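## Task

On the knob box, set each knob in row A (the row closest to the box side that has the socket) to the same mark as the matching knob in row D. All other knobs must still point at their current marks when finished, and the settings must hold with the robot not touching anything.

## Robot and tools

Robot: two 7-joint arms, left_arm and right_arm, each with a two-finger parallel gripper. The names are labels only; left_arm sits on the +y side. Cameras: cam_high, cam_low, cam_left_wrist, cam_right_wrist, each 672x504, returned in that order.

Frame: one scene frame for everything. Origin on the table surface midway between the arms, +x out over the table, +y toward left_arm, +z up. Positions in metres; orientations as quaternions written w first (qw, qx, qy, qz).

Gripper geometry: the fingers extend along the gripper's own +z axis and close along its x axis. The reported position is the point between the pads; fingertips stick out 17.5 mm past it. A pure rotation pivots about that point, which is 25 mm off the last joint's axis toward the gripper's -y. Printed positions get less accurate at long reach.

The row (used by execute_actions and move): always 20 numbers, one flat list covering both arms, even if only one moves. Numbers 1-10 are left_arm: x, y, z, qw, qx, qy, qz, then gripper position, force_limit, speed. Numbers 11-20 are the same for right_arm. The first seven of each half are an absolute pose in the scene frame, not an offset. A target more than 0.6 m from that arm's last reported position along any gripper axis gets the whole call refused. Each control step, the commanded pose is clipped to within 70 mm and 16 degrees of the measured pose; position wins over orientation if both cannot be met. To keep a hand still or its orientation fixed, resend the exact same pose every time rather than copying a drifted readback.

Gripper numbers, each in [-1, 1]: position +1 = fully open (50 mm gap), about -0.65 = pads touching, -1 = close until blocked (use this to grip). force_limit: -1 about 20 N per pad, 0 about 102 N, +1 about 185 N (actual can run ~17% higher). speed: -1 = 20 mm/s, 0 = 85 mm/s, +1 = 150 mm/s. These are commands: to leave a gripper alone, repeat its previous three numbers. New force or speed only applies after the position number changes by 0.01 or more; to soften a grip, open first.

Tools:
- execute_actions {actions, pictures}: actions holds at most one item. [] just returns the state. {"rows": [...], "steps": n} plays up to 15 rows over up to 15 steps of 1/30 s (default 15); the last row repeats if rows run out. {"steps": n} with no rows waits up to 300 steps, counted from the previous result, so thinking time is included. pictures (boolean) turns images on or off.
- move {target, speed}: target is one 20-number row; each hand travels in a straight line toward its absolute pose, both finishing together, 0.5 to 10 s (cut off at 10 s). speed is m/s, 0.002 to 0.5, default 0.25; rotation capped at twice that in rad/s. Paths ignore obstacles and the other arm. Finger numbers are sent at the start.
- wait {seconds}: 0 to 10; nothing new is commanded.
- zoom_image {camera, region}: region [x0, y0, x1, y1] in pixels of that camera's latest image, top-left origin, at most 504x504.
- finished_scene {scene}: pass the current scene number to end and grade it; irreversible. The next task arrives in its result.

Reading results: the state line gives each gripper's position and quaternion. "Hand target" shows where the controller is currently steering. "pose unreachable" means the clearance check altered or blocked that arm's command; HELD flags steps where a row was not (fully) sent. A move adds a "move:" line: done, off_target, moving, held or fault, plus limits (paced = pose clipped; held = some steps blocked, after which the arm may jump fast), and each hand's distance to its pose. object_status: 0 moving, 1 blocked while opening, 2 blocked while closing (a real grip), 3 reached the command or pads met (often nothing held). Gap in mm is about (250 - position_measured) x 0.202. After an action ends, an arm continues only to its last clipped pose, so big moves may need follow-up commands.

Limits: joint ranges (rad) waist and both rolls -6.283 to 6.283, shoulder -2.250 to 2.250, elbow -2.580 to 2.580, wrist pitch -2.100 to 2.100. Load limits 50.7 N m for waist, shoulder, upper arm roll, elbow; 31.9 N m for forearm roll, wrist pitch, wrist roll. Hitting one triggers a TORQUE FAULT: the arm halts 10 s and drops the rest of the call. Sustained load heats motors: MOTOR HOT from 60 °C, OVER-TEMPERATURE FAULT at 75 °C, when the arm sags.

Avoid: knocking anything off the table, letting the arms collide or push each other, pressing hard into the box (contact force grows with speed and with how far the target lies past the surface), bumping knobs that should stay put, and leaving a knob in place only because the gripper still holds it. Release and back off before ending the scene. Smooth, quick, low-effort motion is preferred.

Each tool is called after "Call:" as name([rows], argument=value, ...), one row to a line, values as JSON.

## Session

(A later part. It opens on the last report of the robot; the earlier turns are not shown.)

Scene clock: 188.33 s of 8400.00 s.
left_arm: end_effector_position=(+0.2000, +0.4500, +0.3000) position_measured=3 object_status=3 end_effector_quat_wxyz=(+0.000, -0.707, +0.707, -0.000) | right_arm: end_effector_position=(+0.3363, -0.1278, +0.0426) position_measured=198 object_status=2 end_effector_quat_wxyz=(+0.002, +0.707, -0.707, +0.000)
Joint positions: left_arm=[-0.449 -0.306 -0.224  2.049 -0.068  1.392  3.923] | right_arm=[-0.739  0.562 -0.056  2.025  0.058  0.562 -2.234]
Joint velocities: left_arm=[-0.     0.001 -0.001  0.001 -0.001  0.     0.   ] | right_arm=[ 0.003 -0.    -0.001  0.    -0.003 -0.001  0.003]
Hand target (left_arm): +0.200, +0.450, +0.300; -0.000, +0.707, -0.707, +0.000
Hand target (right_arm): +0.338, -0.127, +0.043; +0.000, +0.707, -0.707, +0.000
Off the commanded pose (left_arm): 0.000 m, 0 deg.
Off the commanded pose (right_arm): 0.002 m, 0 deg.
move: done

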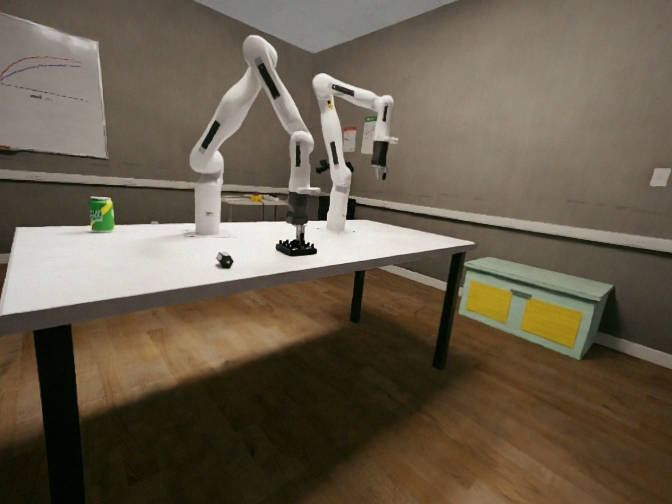

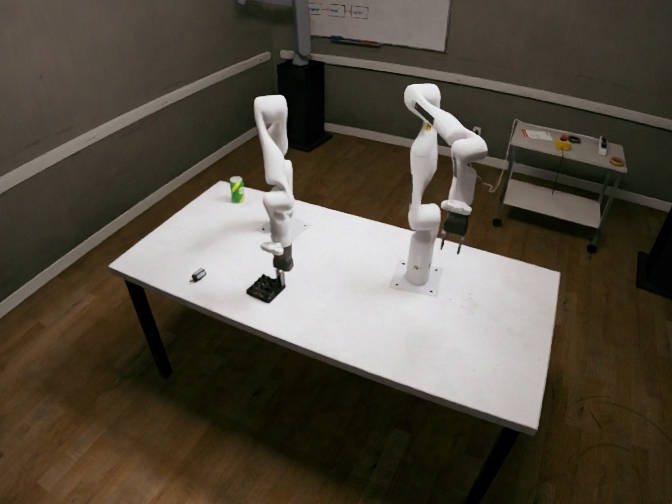

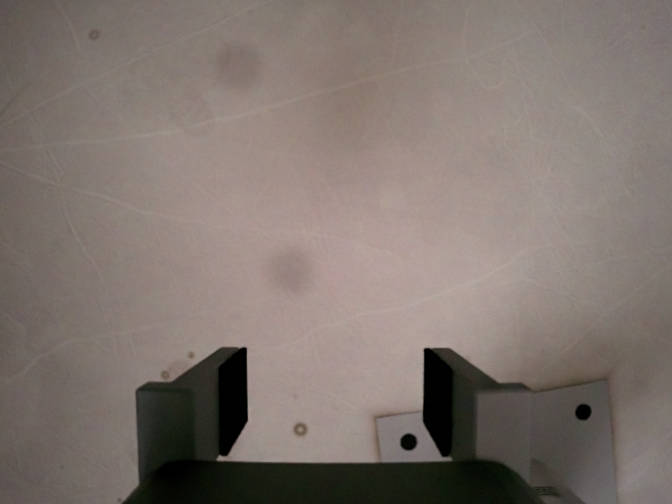

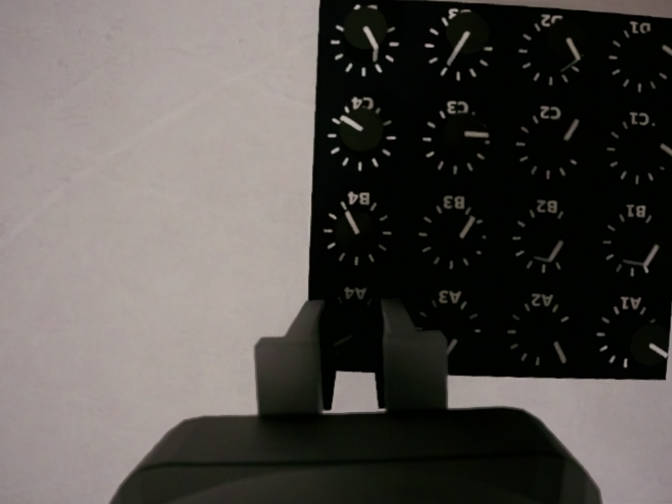

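Call:
move(target=[0.2,0.45,0.3,0,0.7071,-0.7071,0,1,-0.5,0,0.3355,-0.128,0.043,0,1,0,0,-1,-0.8,-0.7], speed=0.25)

Call:
zoom_image(camera="cam_right_wrist", region=[250, 200, 500, 420])

Scene clock: 197.40 s of 8400.00 s.
left_arm: end_effector_position=(+0.2000, +0.4500, +0.3000) position_measured=3 object_status=3 end_effector_quat_wxyz=(+0.000, -0.707, +0.707, +0.000) | right_arm: end_effector_position=(+0.3355, -0.1281, +0.0430) position_measured=198 object_status=2 end_effector_quat_wxyz=(+0.000, +1.000, +0.000, +0.000)
Joint positions: left_arm=[-0.449 -0.306 -0.224  2.049 -0.068  1.392  3.923] | right_arm=[-0.34   0.618 -0.498  1.988  0.476  0.651 -0.971]
Joint velocities: left_arm=[-0.    -0.     0.002 -0.001  0.    -0.     0.   ] | right_arm=[ 0.002  0.001  0.    -0.    -0.004 -0.001  0.002]
Hand target (left_arm): +0.200, +0.450, +0.300; +0.000, +0.707, -0.707, +0.000
Hand target (right_arm): +0.336, -0.128, +0.043; +0.000, +1.000, +0.000, +0.000
Off the commanded pose (left_arm): 0.000 m, 0 deg.
Off the commanded pose (right_arm): 0.000 m, 0 deg.
After step 90, 2.60 s passed at rest.
move: done

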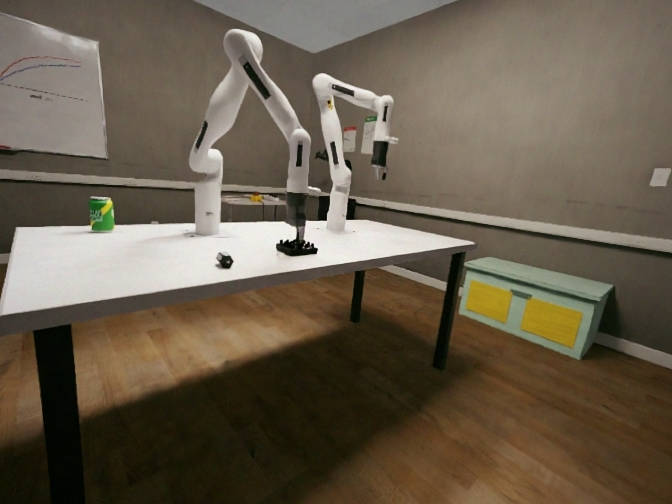

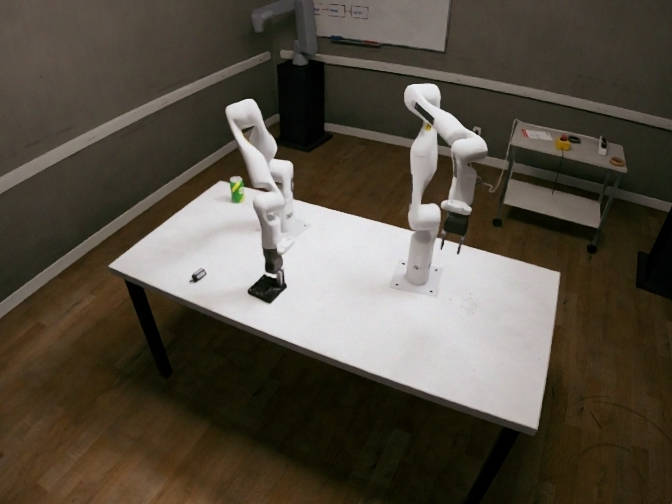

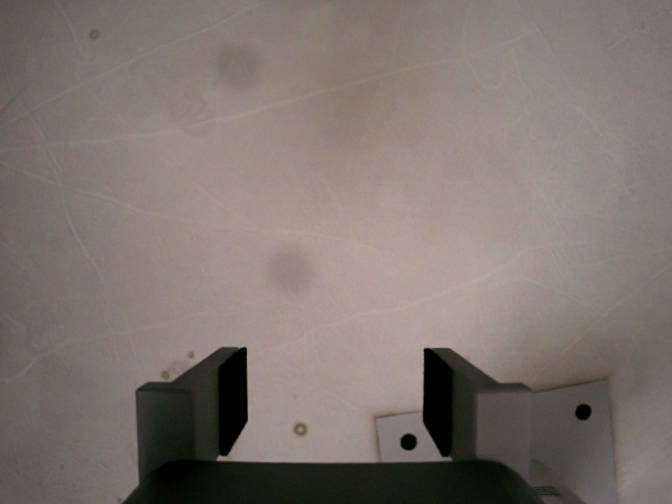

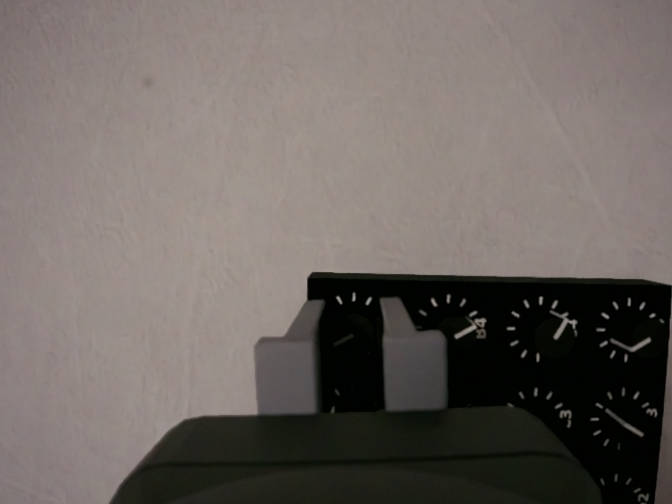

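Region (250, 200, 500, 420) of cam_right_wrist's 672x504 image, scaled by 2.016; it fills the top 444 rows of this view, and the rest is white.

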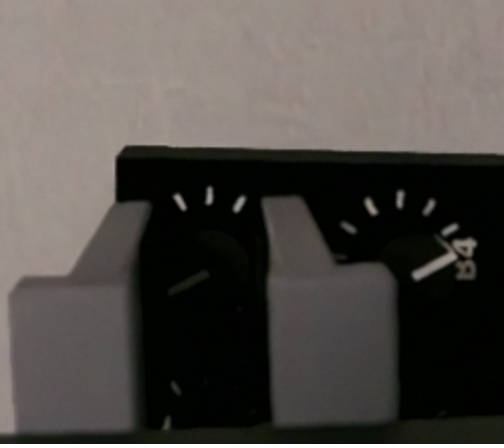

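Release, lift, inspect.

Call:
move(target=[0.2,0.45,0.3,0,0.7071,-0.7071,0,1,-0.5,0,0.3355,-0.128,0.043,0,1,0,0,-0.1,-0.8,-0.3])

Call:
move(target=[0.2,0.45,0.3,0,0.7071,-0.7071,0,1,-0.5,0,0.3355,-0.128,0.07,0,1,0,0,-0.1,-0.8,-0.3], speed=0.05)

Call:
move(target=[0.2,0.45,0.3,0,0.7071,-0.7071,0,1,-0.5,0,0.33,-0.16,0.09,0,0.7071,-0.7071,0,-0.1,-0.8,-0.3], speed=0.4)

Call:
zoom_image(camera="cam_right_wrist", region=[200, 20, 560, 360])

Scene clock: 208.20 s of 8400.00 s.
left_arm: end_effector_position=(+0.2000, +0.4500, +0.3000) position_measured=3 object_status=3 end_effector_quat_wxyz=(+0.000, -0.707, +0.707, -0.000) | right_arm: end_effector_position=(+0.3355, -0.1280, +0.0430) position_measured=167 object_status=3 end_effector_quat_wxyz=(-0.000, +1.000, +0.000, -0.000)
Joint positions: left_arm=[-0.449 -0.306 -0.224  2.049 -0.068  1.392  3.923] | right_arm=[-0.339  0.619 -0.498  1.988  0.475  0.651 -0.971]
Joint velocities: left_arm=[ 0.    -0.001  0.001 -0.001 -0.     0.    -0.   ] | right_arm=[-0.    -0.     0.     0.     0.    -0.001  0.   ]
Hand target (left_arm): +0.200, +0.450, +0.300; +0.000, +0.707, -0.707, +0.000
Hand target (right_arm): +0.335, -0.128, +0.043; -0.000, +1.000, +0.000, -0.000
Off the commanded pose (left_arm): 0.000 m, 0 deg.
Off the commanded pose (right_arm): 0.000 m, 0 deg.
After step 90, 7.10 s passed at rest.
move: done

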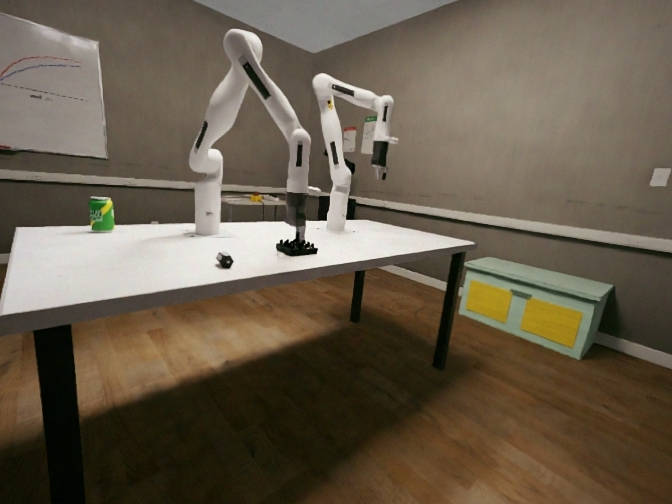

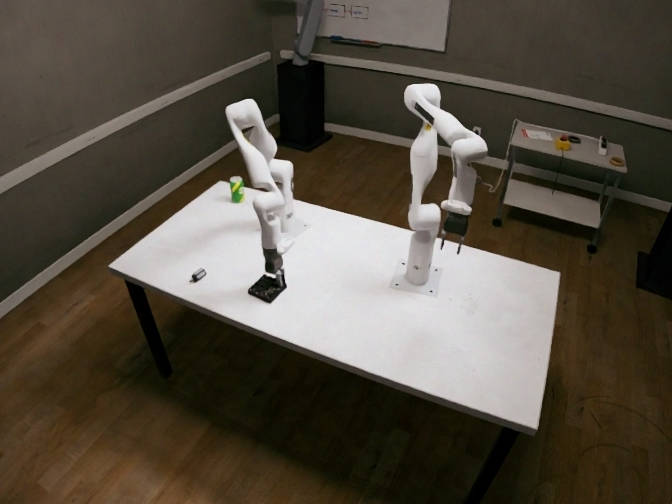

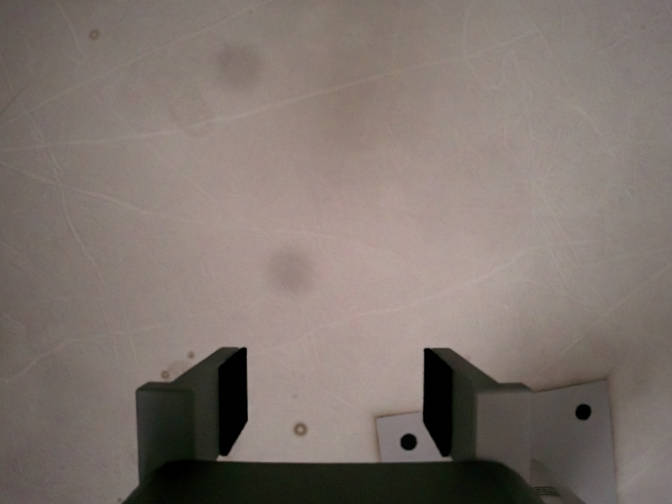

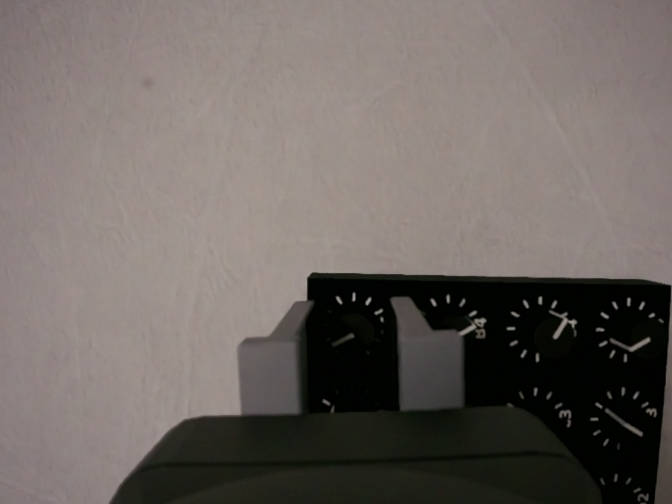

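Scene clock: 208.97 s of 8400.00 s.
left_arm: end_effector_position=(+0.2000, +0.4500, +0.3000) position_measured=3 object_status=3 end_effector_quat_wxyz=(+0.000, -0.707, +0.707, +0.000) | right_arm: end_effector_position=(+0.3353, -0.1278, +0.0699) position_measured=167 object_status=3 end_effector_quat_wxyz=(-0.000, +1.000, +0.000, -0.000)
Joint positions: left_arm=[-0.449 -0.306 -0.224  2.049 -0.068  1.392  3.923] | right_arm=[-0.308  0.567 -0.538  1.964  0.427  0.724 -0.93 ]
Joint velocities: left_arm=[ 0.    -0.    -0.001  0.001 -0.    -0.    -0.   ] | right_arm=[ 0.003 -0.006  0.002 -0.001 -0.001  0.     0.001]
Hand target (left_arm): +0.200, +0.450, +0.300; +0.000, +0.707, -0.707, +0.000
Hand target (right_arm): +0.335, -0.128, +0.070; -0.000, +1.000, -0.000, -0.000
Off the commanded pose (left_arm): 0.000 m, 0 deg.
Off the commanded pose (right_arm): 0.000 m, 0 deg.
move: done

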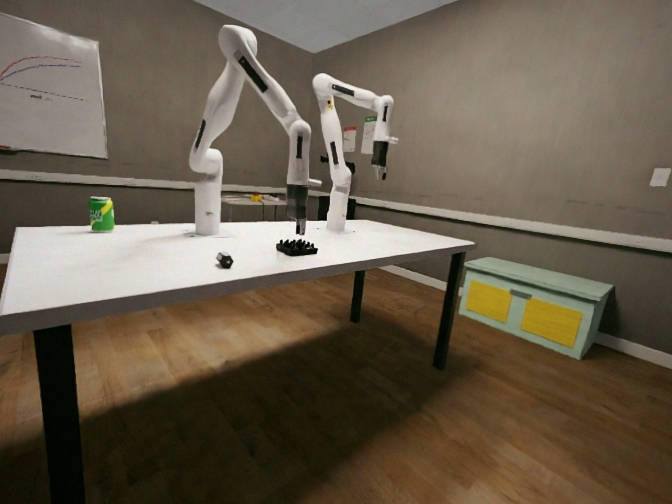

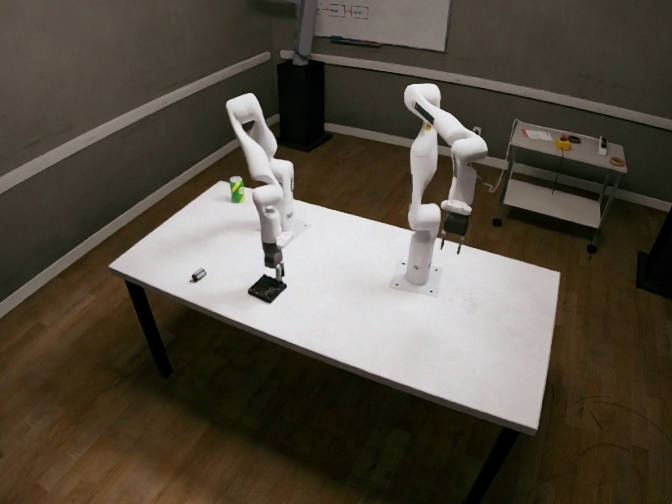

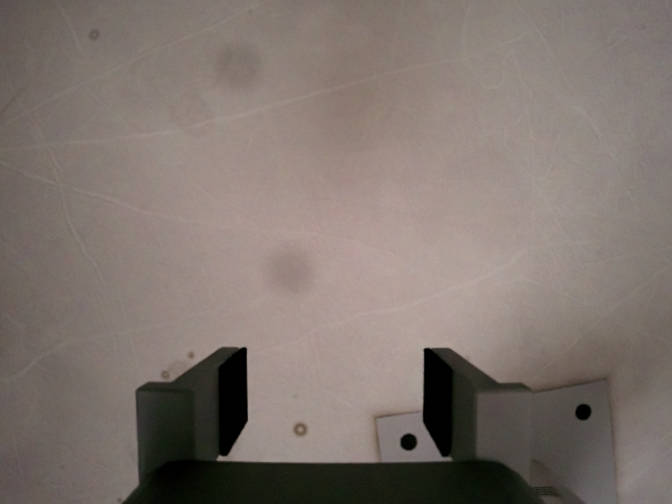

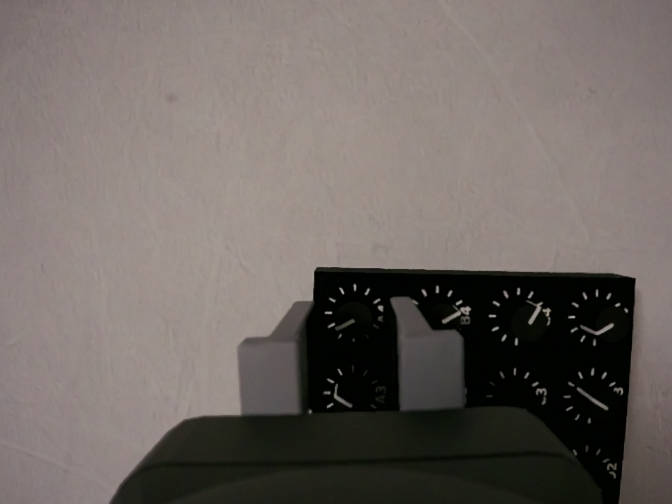

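Scene clock: 211.33 s of 8400.00 s.
left_arm: end_effector_position=(+0.2000, +0.4500, +0.3000) position_measured=3 object_status=3 end_effector_quat_wxyz=(+0.000, -0.707, +0.707, +0.000) | right_arm: end_effector_position=(+0.3300, -0.1600, +0.0901) position_measured=167 object_status=3 end_effector_quat_wxyz=(-0.000, +0.707, -0.707, -0.000)
Joint positions: left_arm=[-0.449 -0.306 -0.224  2.049 -0.068  1.392  3.923] | right_arm=[-0.611  0.426 -0.138  2.05   0.09   0.671 -2.207]
Joint velocities: left_arm=[ 0.    -0.     0.    -0.001  0.001 -0.     0.   ] | right_arm=[-0.004 -0.001 -0.004  0.     0.003  0.002 -0.003]
Hand target (left_arm): +0.200, +0.450, +0.300; -0.000, +0.707, -0.707, +0.000
Hand target (right_arm): +0.330, -0.160, +0.090; -0.000, +0.707, -0.707, -0.000
Off the commanded pose (left_arm): 0.000 m, 0 deg.
Off the commanded pose (right_arm): 0.000 m, 0 deg.
move: done

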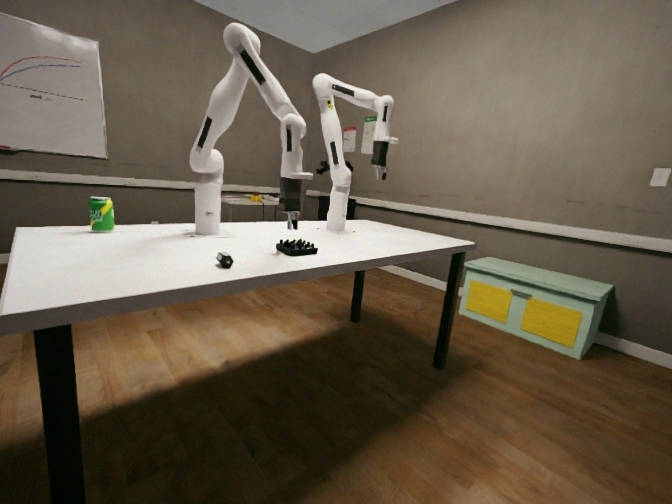

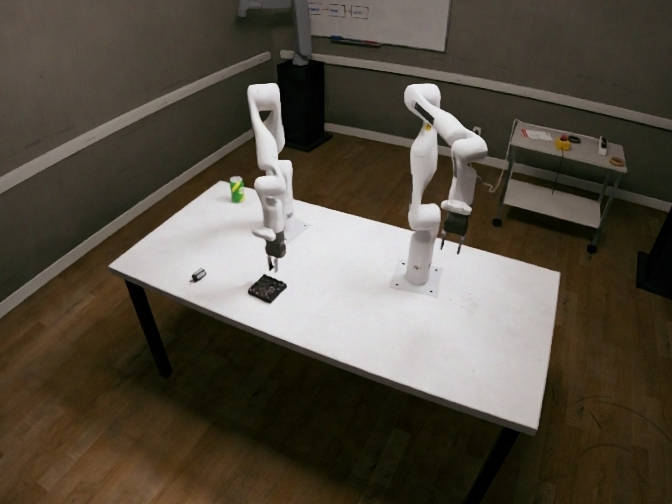

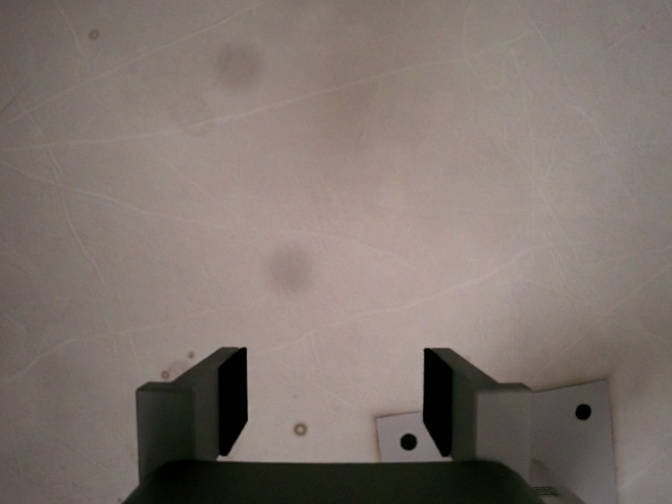

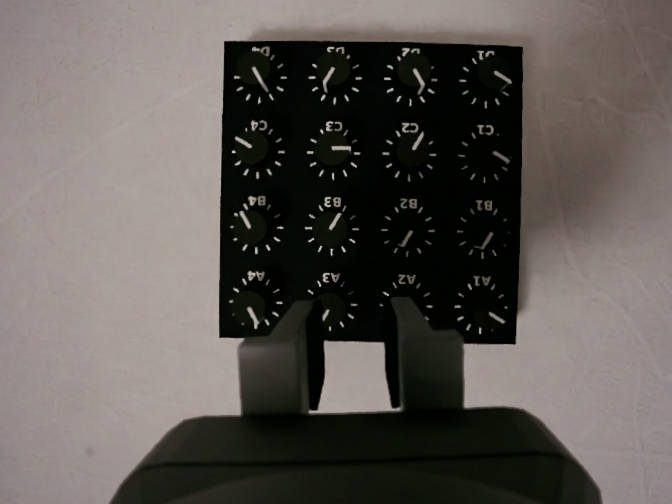

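Region (200, 20, 560, 360) of cam_right_wrist's 672x504 image, scaled by 1.400.

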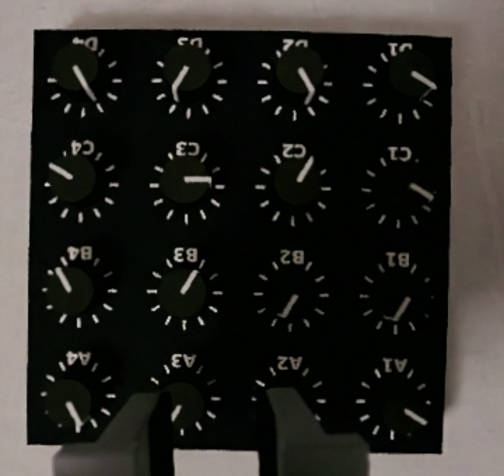

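Call:
move(target=[0.2,0.45,0.3,0,0.7071,-0.7071,0,1,-0.5,0,0.29,-0.17,0.11,0,0.7071,-0.7071,0,-0.1,-0.8,-0.3], speed=0.3)

Call:
zoom_image(camera="cam_right_wrist", region=[180, 0, 500, 260])

Scene clock: 219.00 s of 8400.00 s.
left_arm: end_effector_position=(+0.2000, +0.4500, +0.3000) position_measured=3 object_status=3 end_effector_quat_wxyz=(+0.000, -0.707, +0.707, -0.000) | right_arm: end_effector_position=(+0.2899, -0.1701, +0.1097) position_measured=167 object_status=3 end_effector_quat_wxyz=(+0.000, +0.707, -0.707, -0.000)
Joint positions: left_arm=[-0.449 -0.306 -0.224  2.049 -0.068  1.392  3.923] | right_arm=[-0.63   0.316 -0.154  2.146  0.075  0.686 -2.232]
Joint velocities: left_arm=[ 0.001 -0.001  0.001 -0.001  0.    -0.    -0.001] | right_arm=[-0.001 -0.009 -0.001  0.001  0.002 -0.    -0.001]
Hand target (left_arm): +0.200, +0.450, +0.300; +0.000, +0.707, -0.707, +0.000
Hand target (right_arm): +0.290, -0.170, +0.110; -0.000, +0.707, -0.707, -0.000
Off the commanded pose (left_arm): 0.000 m, 0 deg.
Off the commanded pose (right_arm): 0.000 m, 0 deg.
After step 90, 3.97 s passed at rest.
move: done

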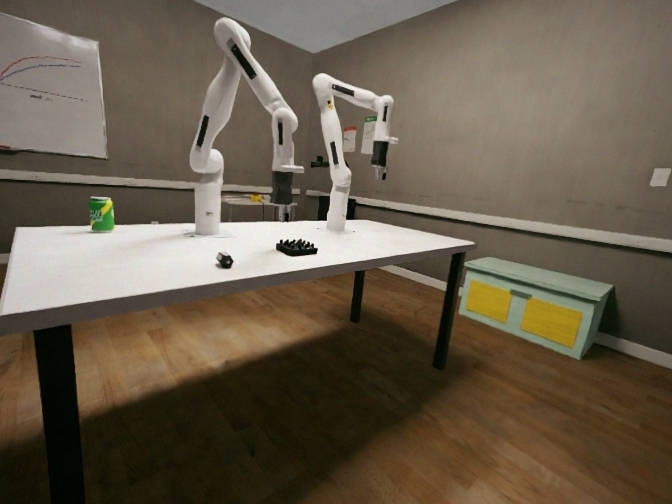

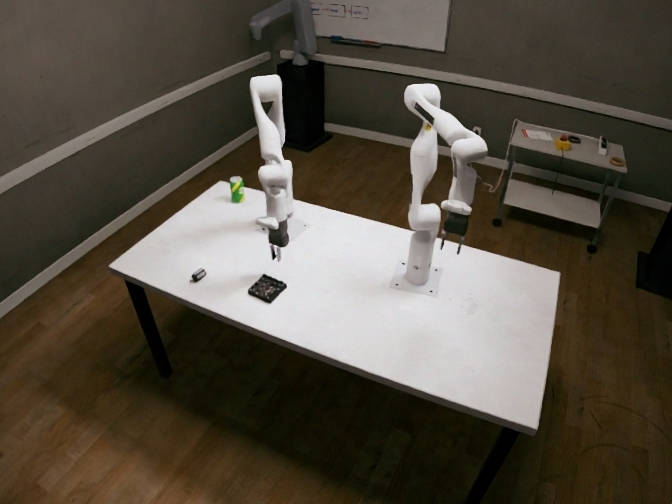

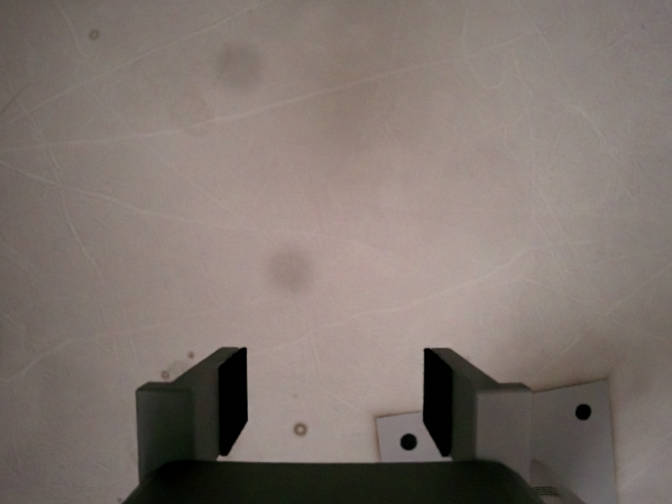

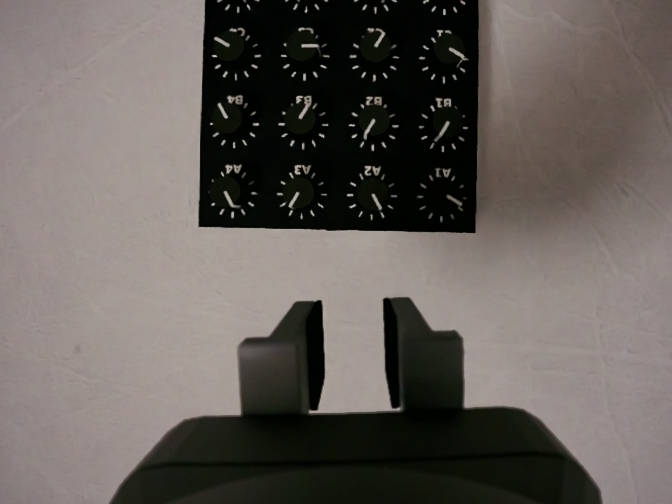

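Region (180, 0, 500, 260) of cam_right_wrist's 672x504 image, scaled by 1.575; it fills the top 410 rows of this view, and the rest is white.

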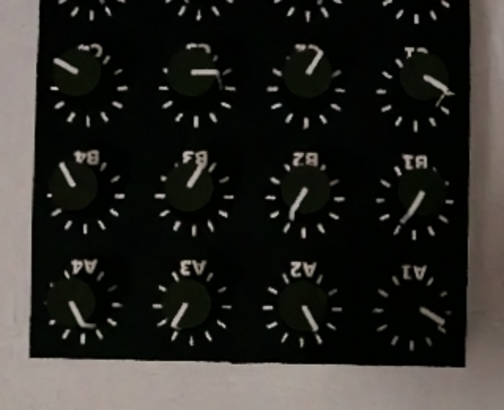

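Call:
finished_scene(scene=1)

The scene is finished: the task was done.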